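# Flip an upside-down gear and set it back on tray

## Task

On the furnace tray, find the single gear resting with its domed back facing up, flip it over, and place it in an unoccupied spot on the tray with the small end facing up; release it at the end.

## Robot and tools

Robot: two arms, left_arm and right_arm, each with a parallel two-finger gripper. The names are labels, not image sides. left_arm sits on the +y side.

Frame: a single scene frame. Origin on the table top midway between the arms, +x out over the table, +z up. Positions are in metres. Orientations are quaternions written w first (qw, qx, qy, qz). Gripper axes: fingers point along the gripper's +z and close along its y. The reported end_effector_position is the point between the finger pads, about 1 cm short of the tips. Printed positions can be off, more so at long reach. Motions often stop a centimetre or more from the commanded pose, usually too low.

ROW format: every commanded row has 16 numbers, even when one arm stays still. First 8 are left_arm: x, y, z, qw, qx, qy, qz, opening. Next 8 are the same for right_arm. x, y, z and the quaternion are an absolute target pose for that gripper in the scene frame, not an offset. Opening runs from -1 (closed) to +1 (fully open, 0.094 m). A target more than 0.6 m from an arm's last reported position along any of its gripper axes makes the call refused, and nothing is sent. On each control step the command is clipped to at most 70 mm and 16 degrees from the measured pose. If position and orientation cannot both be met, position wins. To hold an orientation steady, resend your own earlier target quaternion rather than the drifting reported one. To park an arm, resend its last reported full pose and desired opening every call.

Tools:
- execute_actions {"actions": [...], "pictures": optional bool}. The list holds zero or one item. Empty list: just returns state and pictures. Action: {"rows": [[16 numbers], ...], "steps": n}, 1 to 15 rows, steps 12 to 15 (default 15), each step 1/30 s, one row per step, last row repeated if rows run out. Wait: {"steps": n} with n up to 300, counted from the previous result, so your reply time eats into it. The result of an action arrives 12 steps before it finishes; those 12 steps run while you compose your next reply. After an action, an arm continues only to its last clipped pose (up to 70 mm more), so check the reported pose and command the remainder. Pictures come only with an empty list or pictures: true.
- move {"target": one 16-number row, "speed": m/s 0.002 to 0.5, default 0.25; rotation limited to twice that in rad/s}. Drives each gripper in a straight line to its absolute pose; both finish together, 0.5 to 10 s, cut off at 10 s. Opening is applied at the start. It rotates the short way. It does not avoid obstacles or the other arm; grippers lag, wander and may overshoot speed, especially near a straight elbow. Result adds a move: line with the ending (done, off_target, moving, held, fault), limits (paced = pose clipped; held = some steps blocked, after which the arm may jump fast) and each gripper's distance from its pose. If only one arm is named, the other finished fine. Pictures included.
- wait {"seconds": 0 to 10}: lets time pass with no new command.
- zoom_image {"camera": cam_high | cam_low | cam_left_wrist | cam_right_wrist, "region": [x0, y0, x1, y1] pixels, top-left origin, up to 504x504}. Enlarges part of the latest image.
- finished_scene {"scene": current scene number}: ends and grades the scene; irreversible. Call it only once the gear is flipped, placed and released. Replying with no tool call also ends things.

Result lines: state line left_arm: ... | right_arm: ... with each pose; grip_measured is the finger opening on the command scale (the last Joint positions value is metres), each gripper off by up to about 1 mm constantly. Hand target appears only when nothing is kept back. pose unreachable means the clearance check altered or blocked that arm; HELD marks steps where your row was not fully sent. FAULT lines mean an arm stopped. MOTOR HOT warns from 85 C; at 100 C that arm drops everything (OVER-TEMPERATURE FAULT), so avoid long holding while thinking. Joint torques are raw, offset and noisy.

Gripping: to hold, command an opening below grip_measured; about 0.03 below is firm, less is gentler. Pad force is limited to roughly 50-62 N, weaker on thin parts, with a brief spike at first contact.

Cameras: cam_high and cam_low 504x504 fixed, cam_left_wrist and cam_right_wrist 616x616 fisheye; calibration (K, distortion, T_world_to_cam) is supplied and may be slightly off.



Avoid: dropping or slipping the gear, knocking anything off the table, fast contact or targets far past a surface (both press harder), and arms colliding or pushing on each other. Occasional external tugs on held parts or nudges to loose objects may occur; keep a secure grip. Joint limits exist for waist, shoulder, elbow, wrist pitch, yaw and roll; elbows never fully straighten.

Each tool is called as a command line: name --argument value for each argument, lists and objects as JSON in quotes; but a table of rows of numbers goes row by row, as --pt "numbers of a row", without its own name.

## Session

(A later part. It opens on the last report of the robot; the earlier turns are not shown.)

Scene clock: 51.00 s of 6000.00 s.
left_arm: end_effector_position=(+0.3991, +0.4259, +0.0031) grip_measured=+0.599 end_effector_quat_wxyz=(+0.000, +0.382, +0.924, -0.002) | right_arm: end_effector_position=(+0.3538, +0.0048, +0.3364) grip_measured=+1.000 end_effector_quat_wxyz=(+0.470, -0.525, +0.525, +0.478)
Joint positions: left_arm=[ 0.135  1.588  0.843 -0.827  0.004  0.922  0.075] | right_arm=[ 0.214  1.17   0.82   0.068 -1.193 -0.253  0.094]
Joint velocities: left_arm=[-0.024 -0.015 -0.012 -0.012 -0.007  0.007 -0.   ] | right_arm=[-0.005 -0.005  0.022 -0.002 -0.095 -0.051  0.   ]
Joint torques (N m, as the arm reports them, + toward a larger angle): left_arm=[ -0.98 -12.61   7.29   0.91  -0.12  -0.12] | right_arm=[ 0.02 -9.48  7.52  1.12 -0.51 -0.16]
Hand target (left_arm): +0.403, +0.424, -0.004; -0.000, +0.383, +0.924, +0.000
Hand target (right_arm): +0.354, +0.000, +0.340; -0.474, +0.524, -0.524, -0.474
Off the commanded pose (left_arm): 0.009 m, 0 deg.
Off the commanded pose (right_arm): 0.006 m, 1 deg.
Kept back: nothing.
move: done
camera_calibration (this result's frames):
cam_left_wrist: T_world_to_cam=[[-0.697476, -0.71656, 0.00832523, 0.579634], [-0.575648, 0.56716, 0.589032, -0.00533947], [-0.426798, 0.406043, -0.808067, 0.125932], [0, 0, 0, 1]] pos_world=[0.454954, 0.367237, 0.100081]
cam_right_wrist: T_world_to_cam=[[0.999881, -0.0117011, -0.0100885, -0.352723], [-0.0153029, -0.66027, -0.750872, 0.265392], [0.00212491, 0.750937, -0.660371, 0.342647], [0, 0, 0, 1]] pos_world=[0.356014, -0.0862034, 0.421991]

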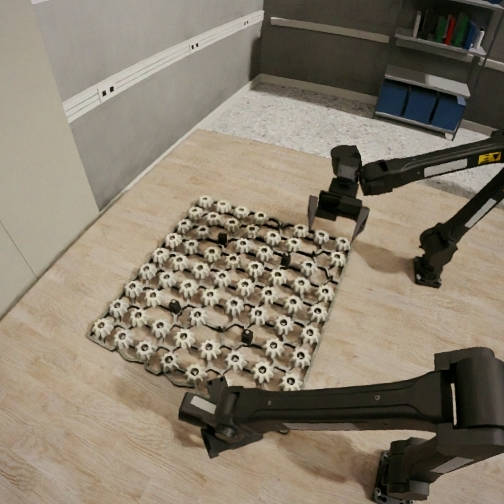

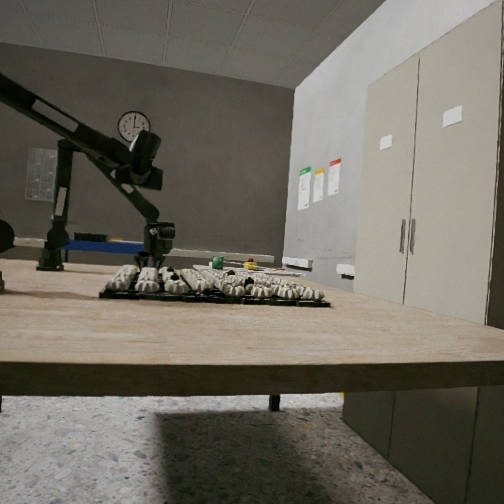

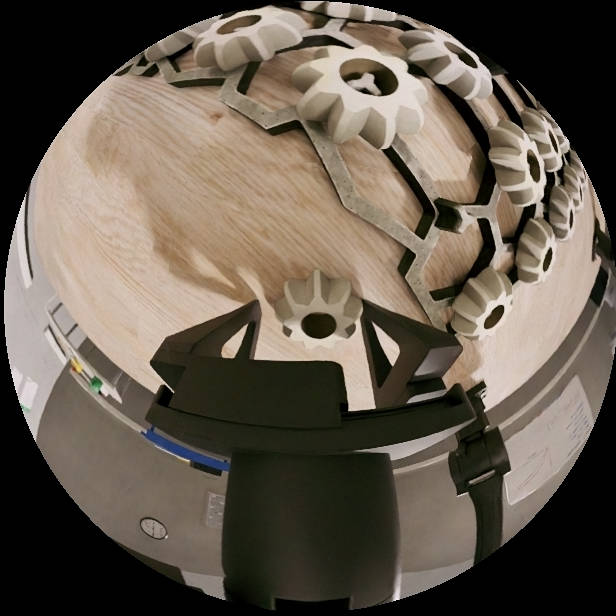

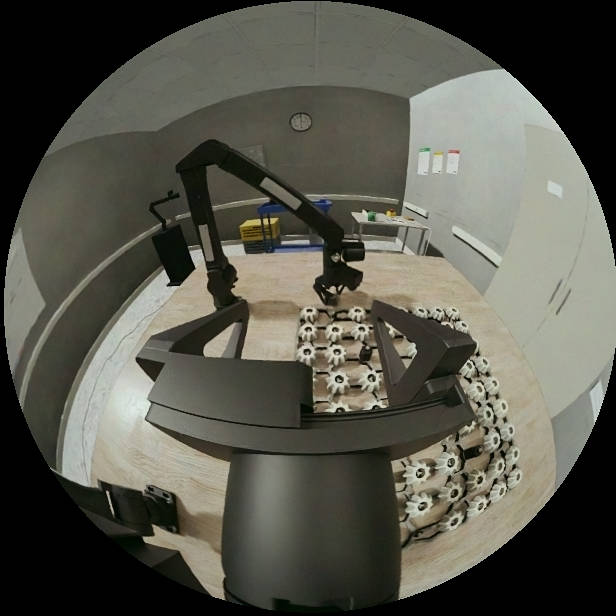

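move --target '[0.402,0.418,-0.01,0,0.383,0.924,0,0.6,0.354,0.0,0.34,0.475,-0.525,0.525,0.475,1]' --speed 0.04

move --target '[0.402,0.418,-0.01,0,0.383,0.924,0,0.09,0.354,0.0,0.34,0.475,-0.525,0.525,0.475,1]'

move --target '[0.402,0.41,0.09,0,0.383,0.924,0,0.09,0.354,0.0,0.34,0.475,-0.525,0.525,0.475,1]' --speed 0.12

move --target '[0.402,0.316,0.075,0,0.383,0.924,0,0.09,0.354,0.0,0.34,0.475,-0.525,0.525,0.475,1]' --speed 0.12

Scene clock: 52.33 s of 6000.00 s.
left_arm: end_effector_position=(+0.4032, +0.4211, +0.0031) grip_measured=+0.599 end_effector_quat_wxyz=(+0.006, +0.386, +0.923, +0.002) | right_arm: end_effector_position=(+0.3538, +0.0048, +0.3364) grip_measured=+1.000 end_effector_quat_wxyz=(+0.470, -0.525, +0.525, +0.478)
Joint positions: left_arm=[ 0.121  1.588  0.843 -0.813  0.003  0.916  0.075] | right_arm=[ 0.214  1.17   0.82   0.068 -1.193 -0.253  0.094]
Joint velocities: left_arm=[ 0.005 -0.024 -0.027  0.017  0.022 -0.066 -0.   ] | right_arm=[-0.005 -0.015 -0.007  0.007  0.007 -0.007  0.   ]
Joint torques (N m, as the arm reports them, + toward a larger angle): left_arm=[ -0.95 -11.85   6.32   1.05  -0.09  -0.2 ] | right_arm=[ 0.04 -9.19  7.57  1.11 -0.52 -0.18]
Hand target (left_arm): +0.401, +0.418, -0.009; -0.000, +0.383, +0.924, +0.000
Hand target (right_arm): +0.354, +0.000, +0.340; -0.474, +0.524, -0.524, -0.474
Off the commanded pose (left_arm): 0.014 m, 1 deg.
Off the commanded pose (right_arm): 0.006 m, 1 deg.
Kept back: nothing.
move: off_target (left_arm)
camera_calibration (this result's frames):
cam_left_wrist: T_world_to_cam=[[-0.703497, -0.710691, -0.00323115, 0.579027], [-0.579004, 0.570495, 0.582486, -0.000248844], [-0.412124, 0.411648, -0.812834, 0.121417], [0, 0, 0, 1]] pos_world=[0.457239, 0.36167, 0.100708]
cam_right_wrist: T_world_to_cam=[[0.999881, -0.0117011, -0.0100885, -0.352723], [-0.0153029, -0.66027, -0.750872, 0.265392], [0.00212491, 0.750937, -0.660371, 0.342647], [0, 0, 0, 1]] pos_world=[0.356014, -0.0862034, 0.421991]

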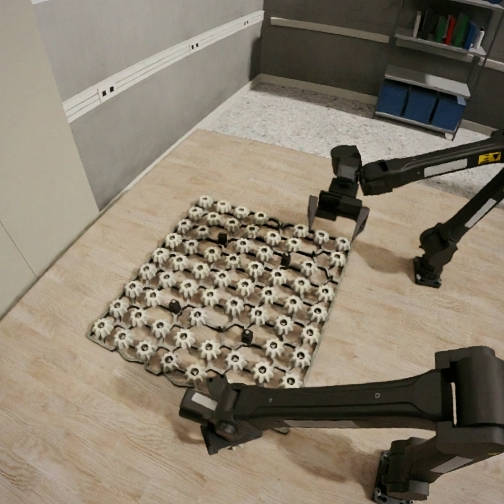

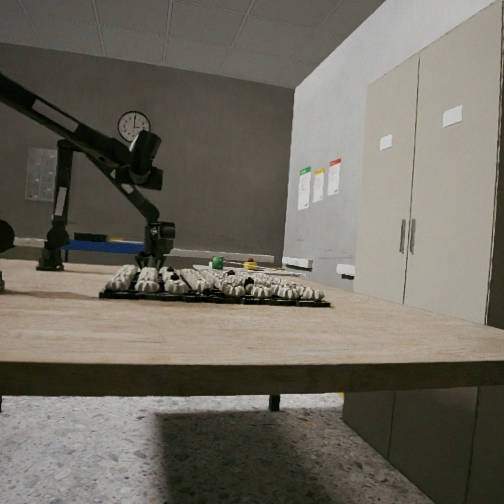

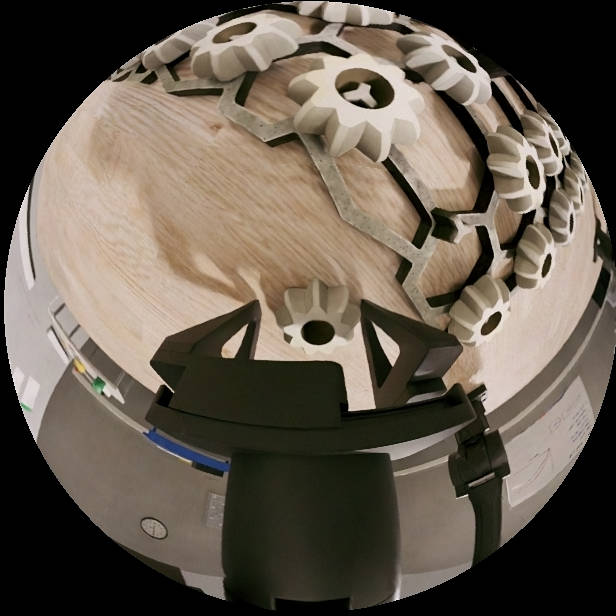

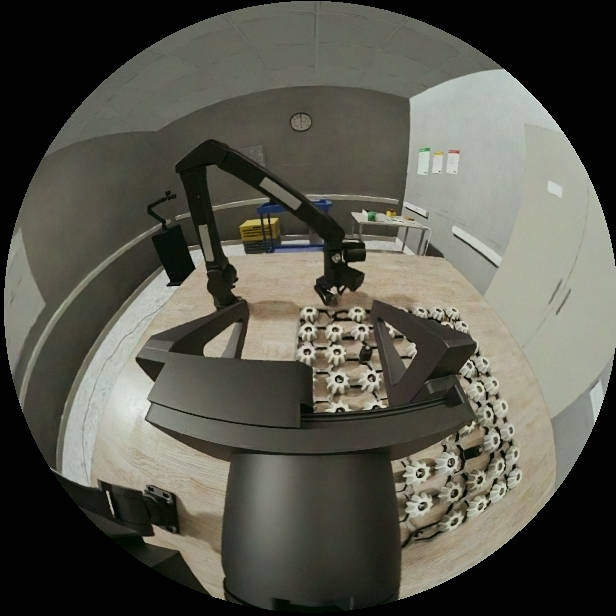

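Scene clock: 53.03 s of 6000.00 s.
left_arm: end_effector_position=(+0.4030, +0.4207, +0.0029) grip_measured=+0.196 end_effector_quat_wxyz=(+0.006, +0.385, +0.923, +0.001) | right_arm: end_effector_position=(+0.3538, +0.0048, +0.3364) grip_measured=+1.000 end_effector_quat_wxyz=(+0.470, -0.525, +0.525, +0.478)
Joint positions: left_arm=[ 0.12   1.589  0.843 -0.813  0.004  0.914  0.056] | right_arm=[ 0.214  1.17   0.82   0.068 -1.193 -0.253  0.094]
Joint velocities: left_arm=[-0.005 -0.015 -0.037  0.002  0.037 -0.022 -0.002] | right_arm=[-0.005 -0.005 -0.027 -0.027 -0.037  0.037  0.   ]
Joint torques (N m, as the arm reports them, + toward a larger angle): left_arm=[ -0.79 -12.06   6.33   1.07  -0.12  -0.17] | right_arm=[-0.35 -9.16  7.54  1.02 -0.53 -0.17]
Hand target (left_arm): +0.401, +0.418, -0.009; -0.000, +0.383, +0.924, +0.000
Hand target (right_arm): +0.354, +0.000, +0.340; -0.474, +0.524, -0.524, -0.474
Off the commanded pose (left_arm): 0.013 m, 1 deg.
Off the commanded pose (right_arm): 0.006 m, 1 deg.
Kept back: nothing.
move: off_target (left_arm)
camera_calibration (this result's frames):
cam_left_wrist: T_world_to_cam=[[-0.702424, -0.711757, -0.00160404, 0.578675], [-0.579285, 0.570377, 0.582322, 0.000195385], [-0.413557, 0.409966, -0.812957, 0.122569], [0, 0, 0, 1]] pos_world=[0.457278, 0.361516, 0.100458]
cam_right_wrist: T_world_to_cam=[[0.999881, -0.0117011, -0.0100885, -0.352723], [-0.0153029, -0.66027, -0.750872, 0.265392], [0.00212491, 0.750937, -0.660371, 0.342647], [0, 0, 0, 1]] pos_world=[0.356014, -0.0862034, 0.421991]

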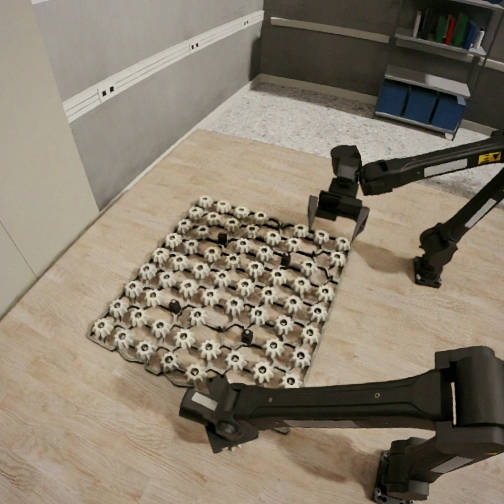

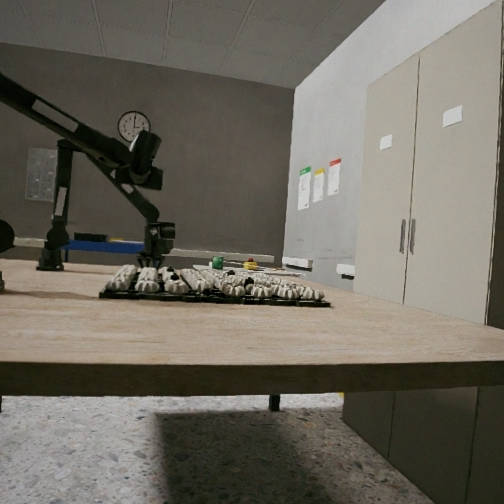

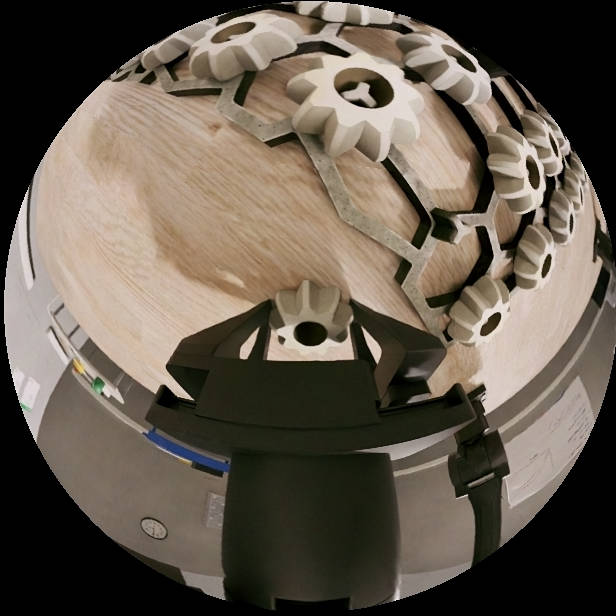

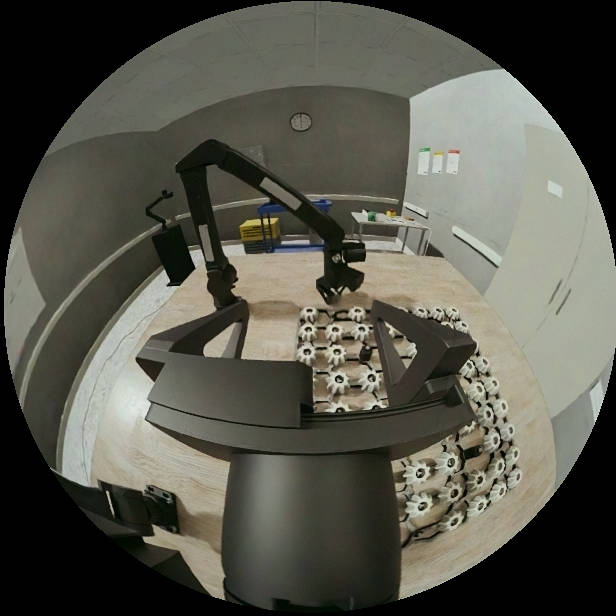

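Scene clock: 54.17 s of 6000.00 s.
left_arm: end_effector_position=(+0.3808, +0.4101, +0.0634) grip_measured=+0.196 end_effector_quat_wxyz=(-0.025, +0.385, +0.923, -0.016) | right_arm: end_effector_position=(+0.3538, +0.0048, +0.3364) grip_measured=+1.000 end_effector_quat_wxyz=(+0.470, -0.525, +0.525, +0.478)
Joint positions: left_arm=[ 0.098  1.465  0.897 -1.061  0.004  0.893  0.056] | right_arm=[ 0.214  1.17   0.82   0.068 -1.193 -0.253  0.094]
Joint velocities: left_arm=[-0.005 -0.005 -0.017 -0.002 -0.007  0.037  0.001] | right_arm=[-0.005 -0.005  0.002  0.007 -0.051  0.051  0.   ]
Joint torques (N m, as the arm reports them, + toward a larger angle): left_arm=[ -0.77 -15.44  12.32  -0.57  -0.12  -0.17] | right_arm=[-0.13 -9.39  7.65  1.05 -0.51 -0.19]
Hand target (left_arm): +0.403, +0.410, +0.089; +0.000, +0.383, +0.924, +0.000
Hand target (right_arm): +0.354, +0.000, +0.340; -0.474, +0.524, -0.524, -0.474
Off the commanded pose (left_arm): 0.034 m, 3 deg.
Off the commanded pose (right_arm): 0.006 m, 1 deg.
Kept back: nothing.
move: off_target (left_arm)
camera_calibration (this result's frames):
cam_left_wrist: T_world_to_cam=[[-0.700902, -0.711303, 0.0527565, 0.551432], [-0.537141, 0.575055, 0.617082, -0.0620275], [-0.469271, 0.404177, -0.785128, 0.188747], [0, 0, 0, 1]] pos_world=[0.441756, 0.351617, 0.157375]
cam_right_wrist: T_world_to_cam=[[0.999881, -0.0117011, -0.0100885, -0.352723], [-0.0153029, -0.66027, -0.750872, 0.265392], [0.00212491, 0.750937, -0.660371, 0.342647], [0, 0, 0, 1]] pos_world=[0.356014, -0.0862034, 0.421991]

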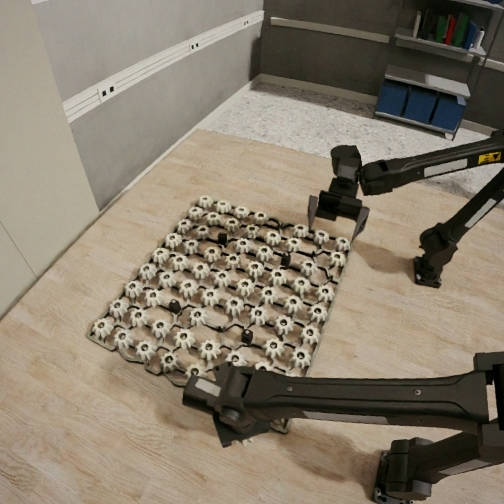

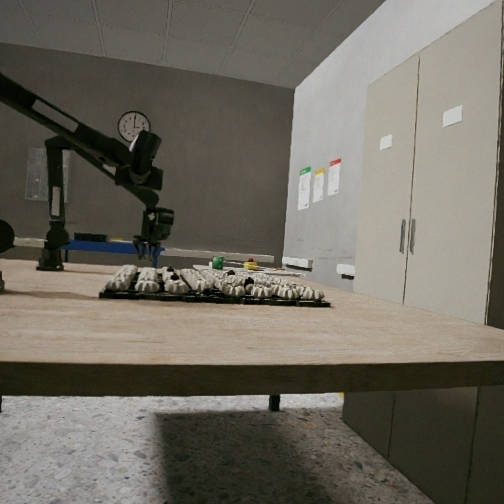

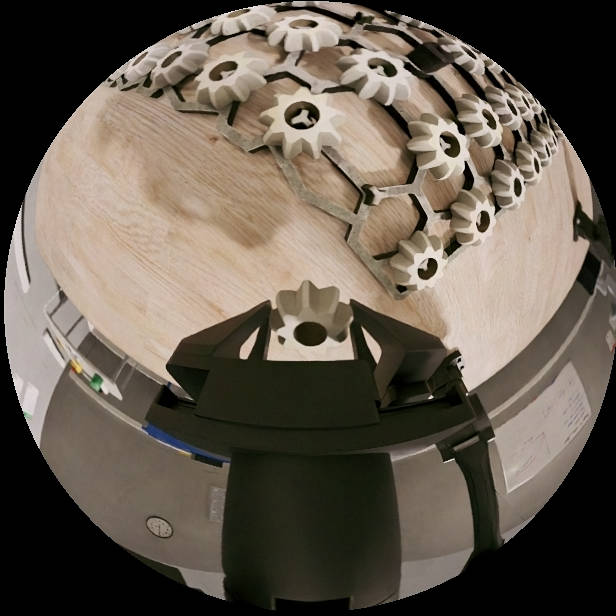

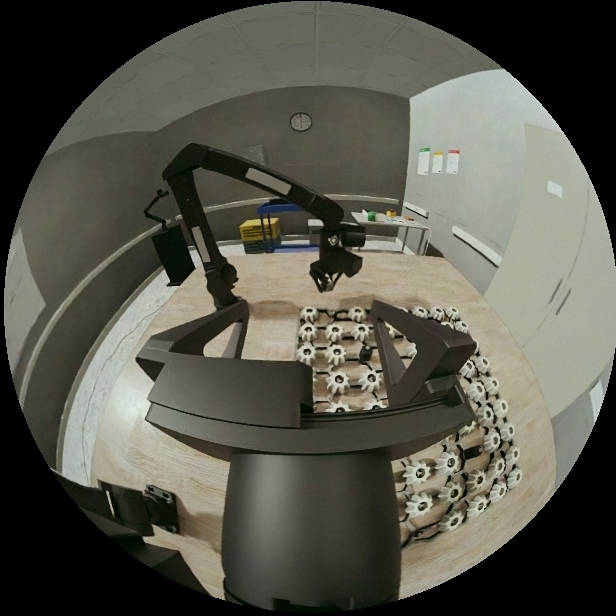

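Scene clock: 55.43 s of 6000.00 s.
left_arm: end_effector_position=(+0.3786, +0.3216, +0.0634) grip_measured=+0.196 end_effector_quat_wxyz=(-0.029, +0.391, +0.920, -0.004) | right_arm: end_effector_position=(+0.3538, +0.0048, +0.3364) grip_measured=+1.000 end_effector_quat_wxyz=(+0.470, -0.525, +0.525, +0.478)
Joint positions: left_arm=[-0.155  1.465  0.897 -1.061 -0.006  0.651  0.056] | right_arm=[ 0.214  1.17   0.82   0.068 -1.193 -0.253  0.094]
Joint velocities: left_arm=[-0.015  0.005 -0.002  0.017  0.007 -0.051 -0.   ] | right_arm=[ 0.005  0.005 -0.017 -0.007 -0.037  0.007  0.   ]
Joint torques (N m, as the arm reports them, + toward a larger angle): left_arm=[ -0.03 -12.76  11.24   0.71  -0.15  -0.19] | right_arm=[-0.07 -9.28  7.58  1.12 -0.5  -0.18]
Hand target (left_arm): +0.403, +0.320, +0.075; -0.003, +0.383, +0.924, +0.005
Hand target (right_arm): +0.354, +0.000, +0.340; -0.474, +0.524, -0.524, -0.474
Off the commanded pose (left_arm): 0.027 m, 4 deg.
Off the commanded pose (right_arm): 0.006 m, 1 deg.
Kept back: nothing.
move: off_target (left_arm)
camera_calibration (this result's frames):
cam_left_wrist: T_world_to_cam=[[-0.710278, -0.70305, 0.0350196, 0.488928], [-0.530078, 0.566936, 0.630556, -0.0132547], [-0.463166, 0.429307, -0.775353, 0.212455], [0, 0, 0, 1]] pos_world=[0.43865, 0.260047, 0.155963]
cam_right_wrist: T_world_to_cam=[[0.999881, -0.0117011, -0.0100885, -0.352723], [-0.0153029, -0.66027, -0.750872, 0.265392], [0.00212491, 0.750937, -0.660371, 0.342647], [0, 0, 0, 1]] pos_world=[0.356014, -0.0862034, 0.421991]

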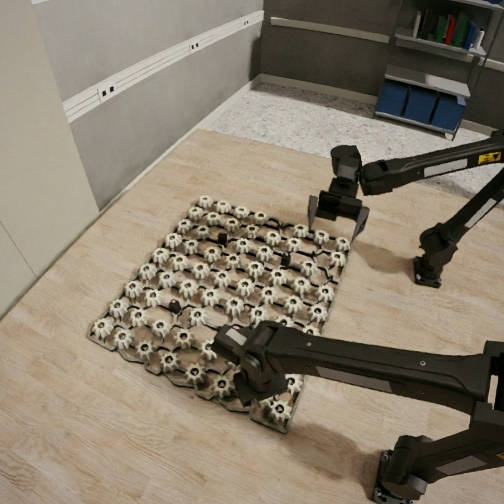

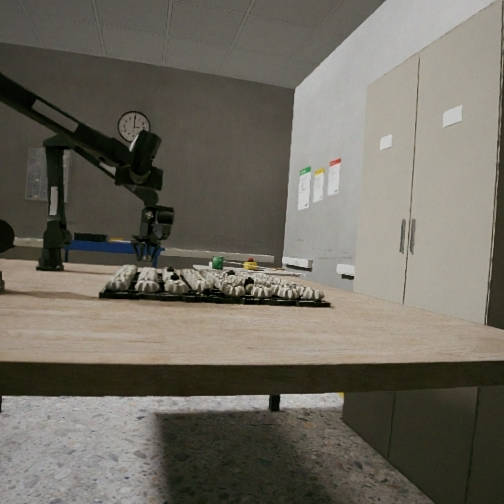

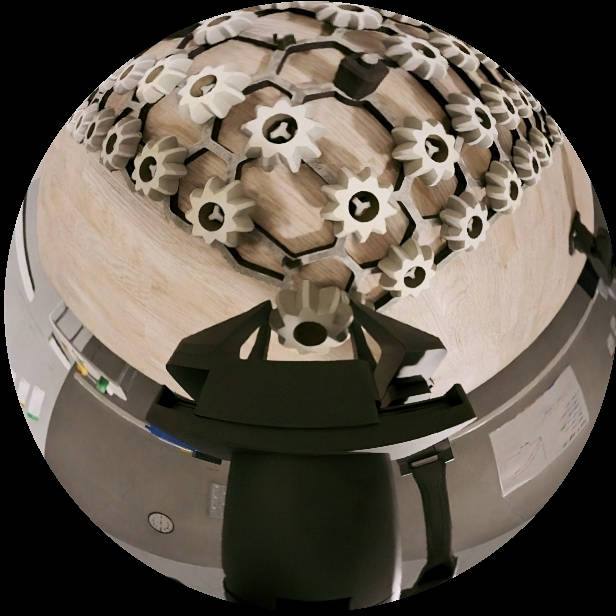

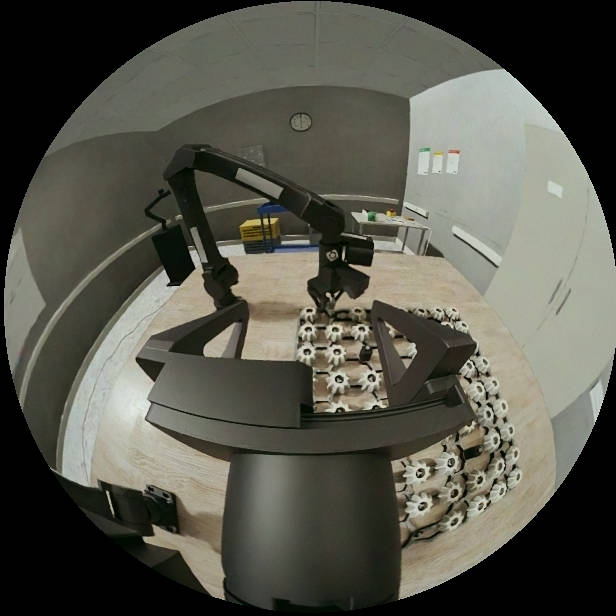

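move --target '[0.406,0.314,0.03,0,0.383,0.924,0,0.09,0.354,0.0,0.34,0.475,-0.525,0.525,0.475,1]' --speed 0.05

Scene clock: 57.07 s of 6000.00 s.
left_arm: end_effector_position=(+0.4045, +0.3174, +0.0358) grip_measured=+0.196 end_effector_quat_wxyz=(-0.002, +0.386, +0.922, +0.002) | right_arm: end_effector_position=(+0.3538, +0.0048, +0.3364) grip_measured=+1.000 end_effector_quat_wxyz=(+0.470, -0.525, +0.525, +0.478)
Joint positions: left_arm=[-0.155  1.541  0.897 -0.929 -0.004  0.642  0.056] | right_arm=[ 0.214  1.17   0.82   0.068 -1.193 -0.253  0.094]
Joint velocities: left_arm=[-0.015 -0.015 -0.002 -0.022 -0.125 -0.066  0.001] | right_arm=[-0.005  0.005 -0.012  0.012  0.007  0.007  0.   ]
Joint torques (N m, as the arm reports them, + toward a larger angle): left_arm=[ -0.52 -13.21   7.01   0.95   0.23  -0.19] | right_arm=[-0.05 -9.16  7.66  1.07 -0.5  -0.17]
Hand target (left_arm): +0.405, +0.315, +0.030; -0.000, +0.383, +0.924, -0.000
Hand target (right_arm): +0.354, +0.000, +0.340; -0.474, +0.524, -0.524, -0.474
Off the commanded pose (left_arm): 0.007 m, 1 deg.
Off the commanded pose (right_arm): 0.006 m, 1 deg.
Kept back: nothing.
move: done
camera_calibration (this result's frames):
cam_left_wrist: T_world_to_cam=[[-0.704823, -0.709377, 0.00295134, 0.506289], [-0.568958, 0.56778, 0.594906, 0.0370101], [-0.423689, 0.417624, -0.80379, 0.193627], [0, 0, 0, 1]] pos_world=[0.459939, 0.257273, 0.132124]
cam_right_wrist: T_world_to_cam=[[0.999881, -0.0117011, -0.0100885, -0.352723], [-0.0153029, -0.66027, -0.750872, 0.265392], [0.00212491, 0.750937, -0.660371, 0.342647], [0, 0, 0, 1]] pos_world=[0.356014, -0.0862034, 0.421991]

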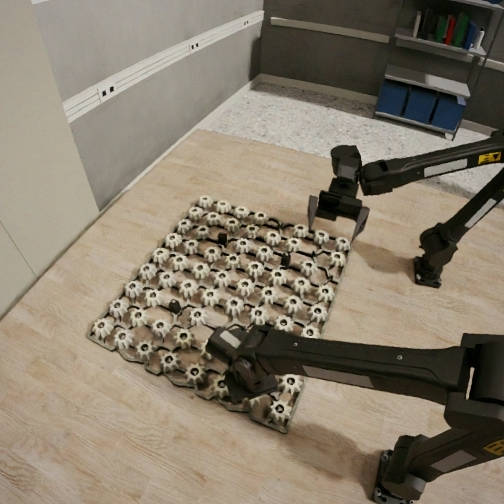

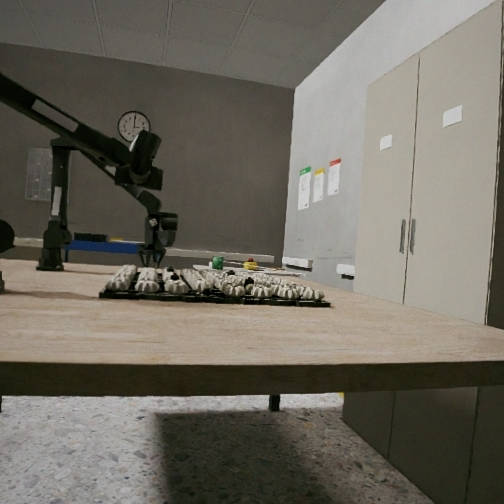

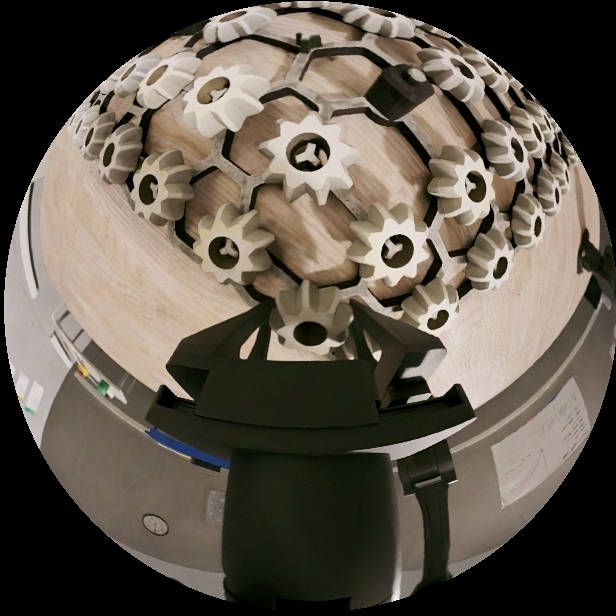

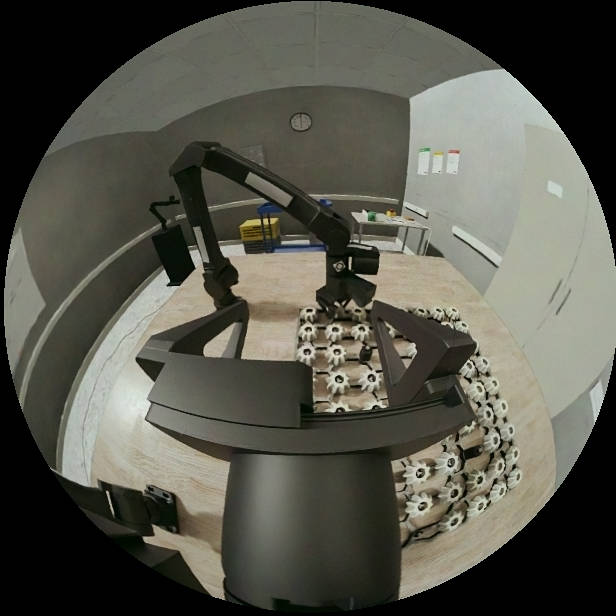

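move --target '[0.401,0.318,0.006,0,0.383,0.924,0,0.09,0.354,0.0,0.34,0.475,-0.525,0.525,0.475,1]' --speed 0.03

move --target '[0.401,0.318,0.006,0,0.383,0.924,0,0.5,0.354,0.0,0.34,0.475,-0.525,0.525,0.475,1]'

move --target '[0.41,0.318,0.12,0,0.383,0.924,0,0.5,0.354,0.0,0.34,0.475,-0.525,0.525,0.475,1]' --speed 0.1

Scene clock: 58.83 s of 6000.00 s.
left_arm: end_effector_position=(+0.4011, +0.3187, +0.0178) grip_measured=+0.196 end_effector_quat_wxyz=(+0.002, +0.385, +0.923, +0.003) | right_arm: end_effector_position=(+0.3538, +0.0048, +0.3364) grip_measured=+1.000 end_effector_quat_wxyz=(+0.470, -0.525, +0.525, +0.478)
Joint positions: left_arm=[-0.153  1.561  0.861 -0.864 -0.005  0.642  0.056] | right_arm=[ 0.214  1.17   0.82   0.068 -1.193 -0.253  0.094]
Joint velocities: left_arm=[-0.005 -0.024  0.007 -0.007 -0.037 -0.081 -0.   ] | right_arm=[-0.005 -0.005 -0.012 -0.032  0.051 -0.051  0.   ]
Joint torques (N m, as the arm reports them, + toward a larger angle): left_arm=[ -0.12 -12.44   6.5    1.17   0.24  -0.13] | right_arm=[-0.27 -9.24  7.51  1.04 -0.53 -0.2 ]
Hand target (left_arm): +0.400, +0.318, +0.007; -0.000, +0.383, +0.924, +0.000
Hand target (right_arm): +0.354, +0.000, +0.340; -0.474, +0.524, -0.524, -0.474
Off the commanded pose (left_arm): 0.012 m, 1 deg.
Off the commanded pose (right_arm): 0.006 m, 1 deg.
Kept back: nothing.
move: off_target (left_arm)
camera_calibration (this result's frames):
cam_left_wrist: T_world_to_cam=[[-0.703198, -0.710989, -0.00275689, 0.504848], [-0.575651, 0.567058, 0.589128, 0.0480315], [-0.4173, 0.41586, -0.808035, 0.175284], [0, 0, 0, 1]] pos_world=[0.455803, 0.258811, 0.114731]
cam_right_wrist: T_world_to_cam=[[0.999881, -0.0117011, -0.0100885, -0.352723], [-0.0153029, -0.66027, -0.750872, 0.265392], [0.00212491, 0.750937, -0.660371, 0.342647], [0, 0, 0, 1]] pos_world=[0.356014, -0.0862034, 0.421991]

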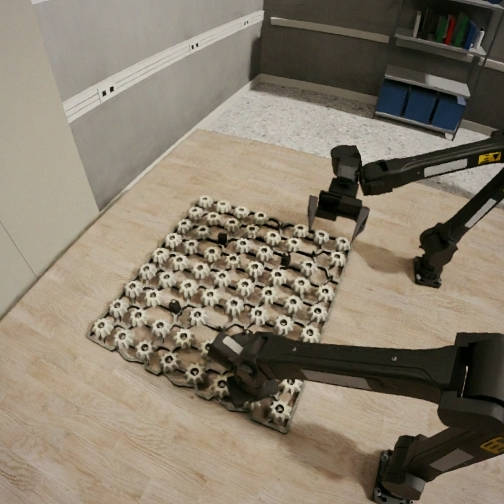

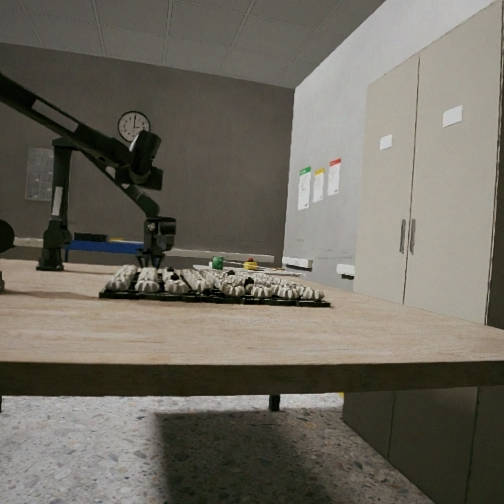

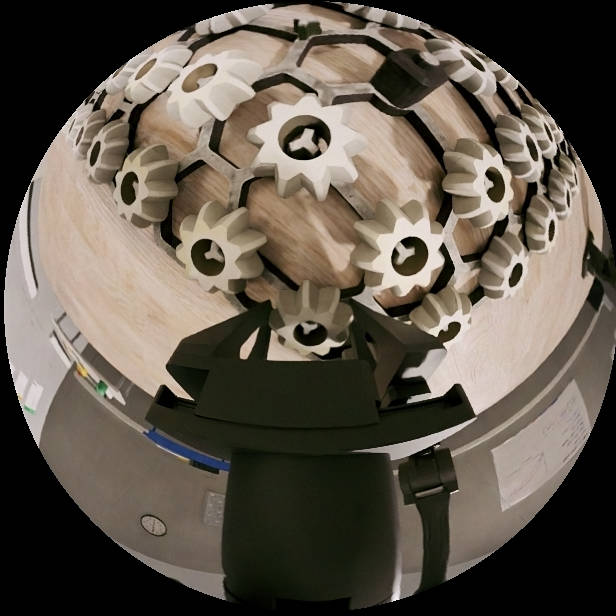

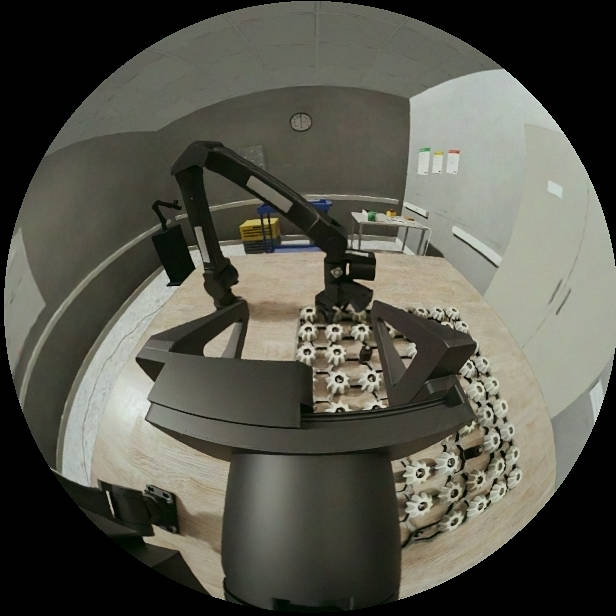

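Scene clock: 59.53 s of 6000.00 s.
left_arm: end_effector_position=(+0.4021, +0.3184, +0.0178) grip_measured=+0.499 end_effector_quat_wxyz=(+0.005, +0.385, +0.923, +0.003) | right_arm: end_effector_position=(+0.3538, +0.0048, +0.3364) grip_measured=+1.000 end_effector_quat_wxyz=(+0.470, -0.525, +0.525, +0.478)
Joint positions: left_arm=[-0.153  1.561  0.861 -0.86  -0.004  0.642  0.07 ] | right_arm=[ 0.214  1.17   0.82   0.068 -1.193 -0.253  0.094]
Joint velocities: left_arm=[-0.015 -0.005  0.007 -0.002 -0.007 -0.051  0.   ] | right_arm=[ 0.005  0.005 -0.002 -0.012  0.007 -0.007  0.   ]
Joint torques (N m, as the arm reports them, + toward a larger angle): left_arm=[ -0.14 -12.18   6.55   1.07   0.23  -0.12] | right_arm=[-0.23 -9.39  7.59  1.04 -0.53 -0.18]
Hand target (left_arm): +0.400, +0.318, +0.007; -0.000, +0.383, +0.924, -0.000
Hand target (right_arm): +0.354, +0.000, +0.340; -0.474, +0.524, -0.524, -0.474
Off the commanded pose (left_arm): 0.012 m, 1 deg.
Off the commanded pose (right_arm): 0.006 m, 1 deg.
Kept back: nothing.
move: off_target (left_arm)
camera_calibration (this result's frames):
cam_left_wrist: T_world_to_cam=[[-0.703187, -0.71099, -0.00461485, 0.505379], [-0.578019, 0.567872, 0.586017, 0.0495125], [-0.414032, 0.414747, -0.810285, 0.174906], [0, 0, 0, 1]] pos_world=[0.456412, 0.258661, 0.11504]
cam_right_wrist: T_world_to_cam=[[0.999881, -0.0117011, -0.0100885, -0.352723], [-0.0153029, -0.66027, -0.750872, 0.265392], [0.00212491, 0.750937, -0.660371, 0.342647], [0, 0, 0, 1]] pos_world=[0.356014, -0.0862034, 0.421991]

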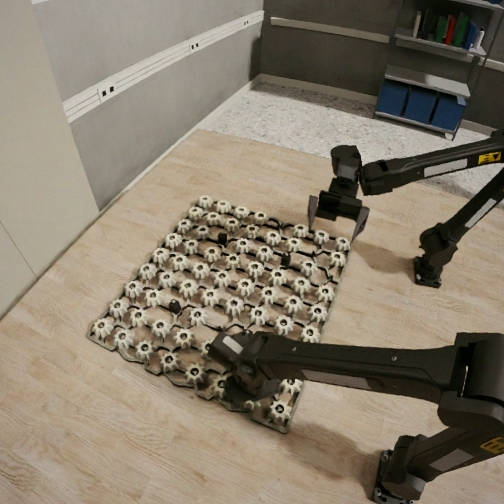

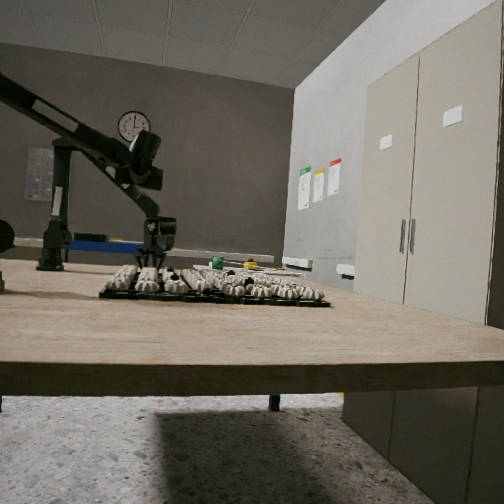

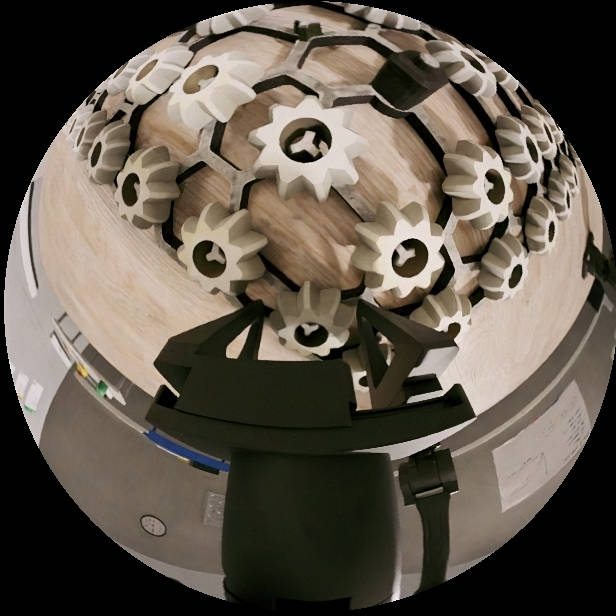

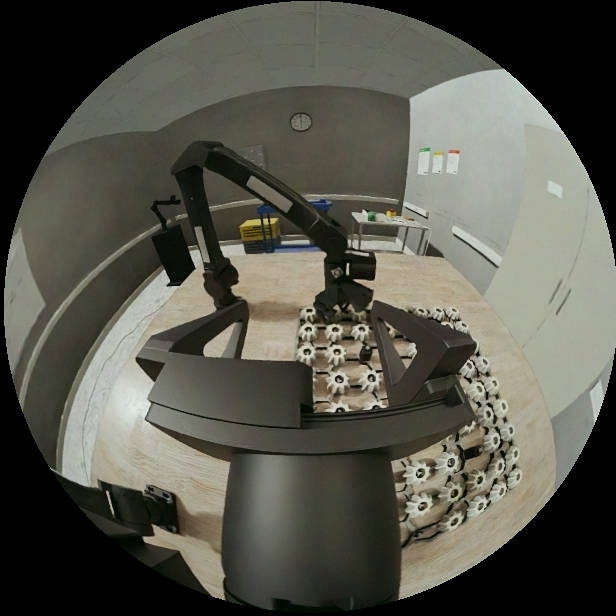

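Scene clock: 60.93 s of 6000.00 s.
left_arm: end_effector_position=(+0.3966, +0.3198, +0.0984) grip_measured=+0.499 end_effector_quat_wxyz=(-0.020, +0.385, +0.923, -0.003) | right_arm: end_effector_position=(+0.3538, +0.0048, +0.3364) grip_measured=+1.000 end_effector_quat_wxyz=(+0.470, -0.525, +0.525, +0.478)
Joint positions: left_arm=[-0.152  1.448  0.985 -1.148 -0.005  0.642  0.07 ] | right_arm=[ 0.214  1.17   0.82   0.068 -1.193 -0.253  0.094]
Joint velocities: left_arm=[ 0.024 -0.015  0.017  0.002  0.007 -0.022  0.001] | right_arm=[-0.005 -0.015 -0.007 -0.012  0.037  0.051  0.   ]
Joint torques (N m, as the arm reports them, + toward a larger angle): left_arm=[  0.08 -15.05  12.12  -0.61   0.25  -0.08] | right_arm=[-0.24 -9.38  7.64  1.06 -0.52 -0.18]
Hand target (left_arm): +0.412, +0.318, +0.119; +0.000, +0.383, +0.924, +0.000
Hand target (right_arm): +0.354, +0.000, +0.340; -0.474, +0.524, -0.524, -0.474
Off the commanded pose (left_arm): 0.026 m, 2 deg.
Off the commanded pose (right_arm): 0.006 m, 1 deg.
Kept back: nothing.
move: off_target (left_arm)
camera_calibration (this result's frames):
cam_left_wrist: T_world_to_cam=[[-0.701888, -0.711867, 0.0244523, 0.499749], [-0.548725, 0.562283, 0.618659, -0.0147442], [-0.454152, 0.420812, -0.785279, 0.248813], [0, 0, 0, 1]] pos_world=[0.455676, 0.259342, 0.192289]
cam_right_wrist: T_world_to_cam=[[0.999881, -0.0117011, -0.0100885, -0.352723], [-0.0153029, -0.66027, -0.750872, 0.265392], [0.00212491, 0.750937, -0.660371, 0.342647], [0, 0, 0, 1]] pos_world=[0.356014, -0.0862034, 0.421991]

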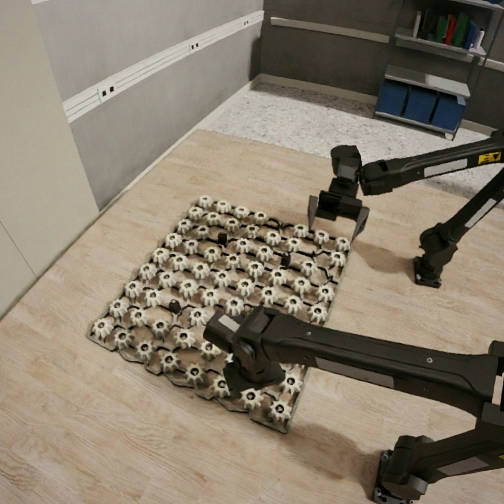

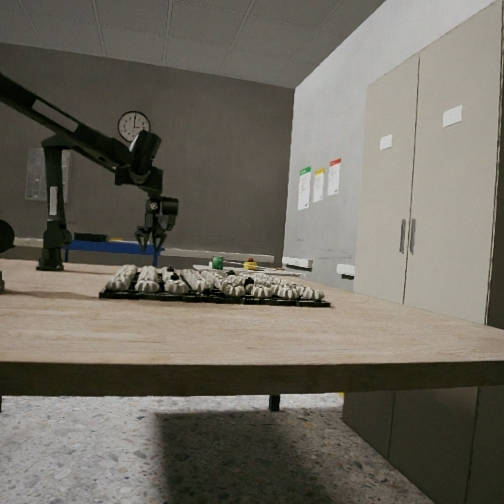

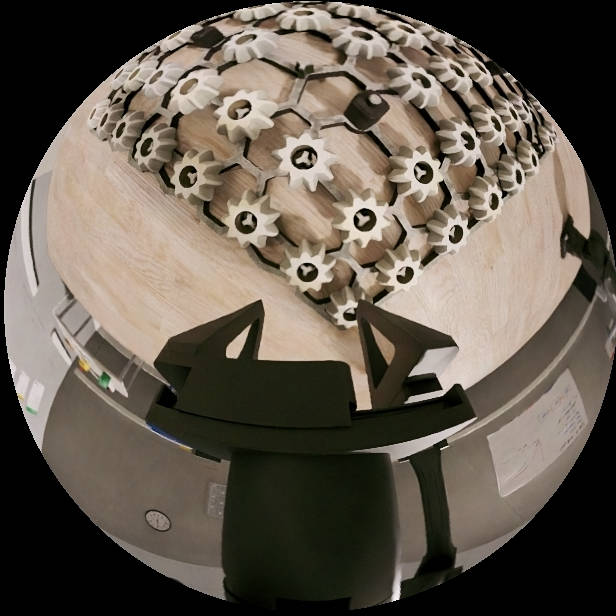

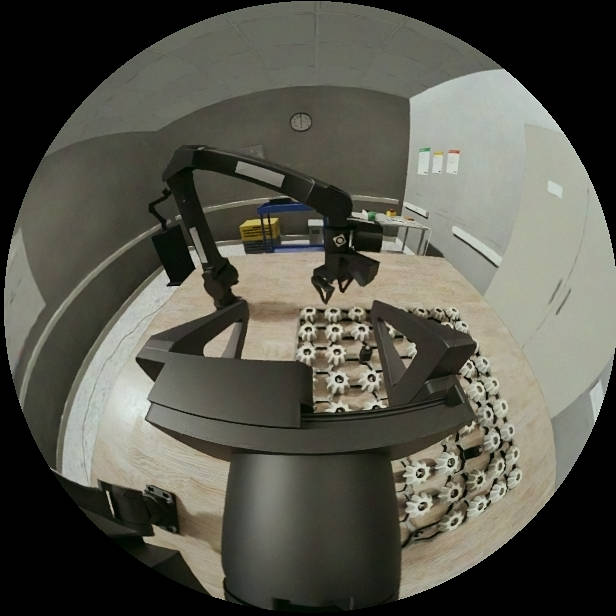

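finished_scene --scene 1

The scene is finished: the task was done.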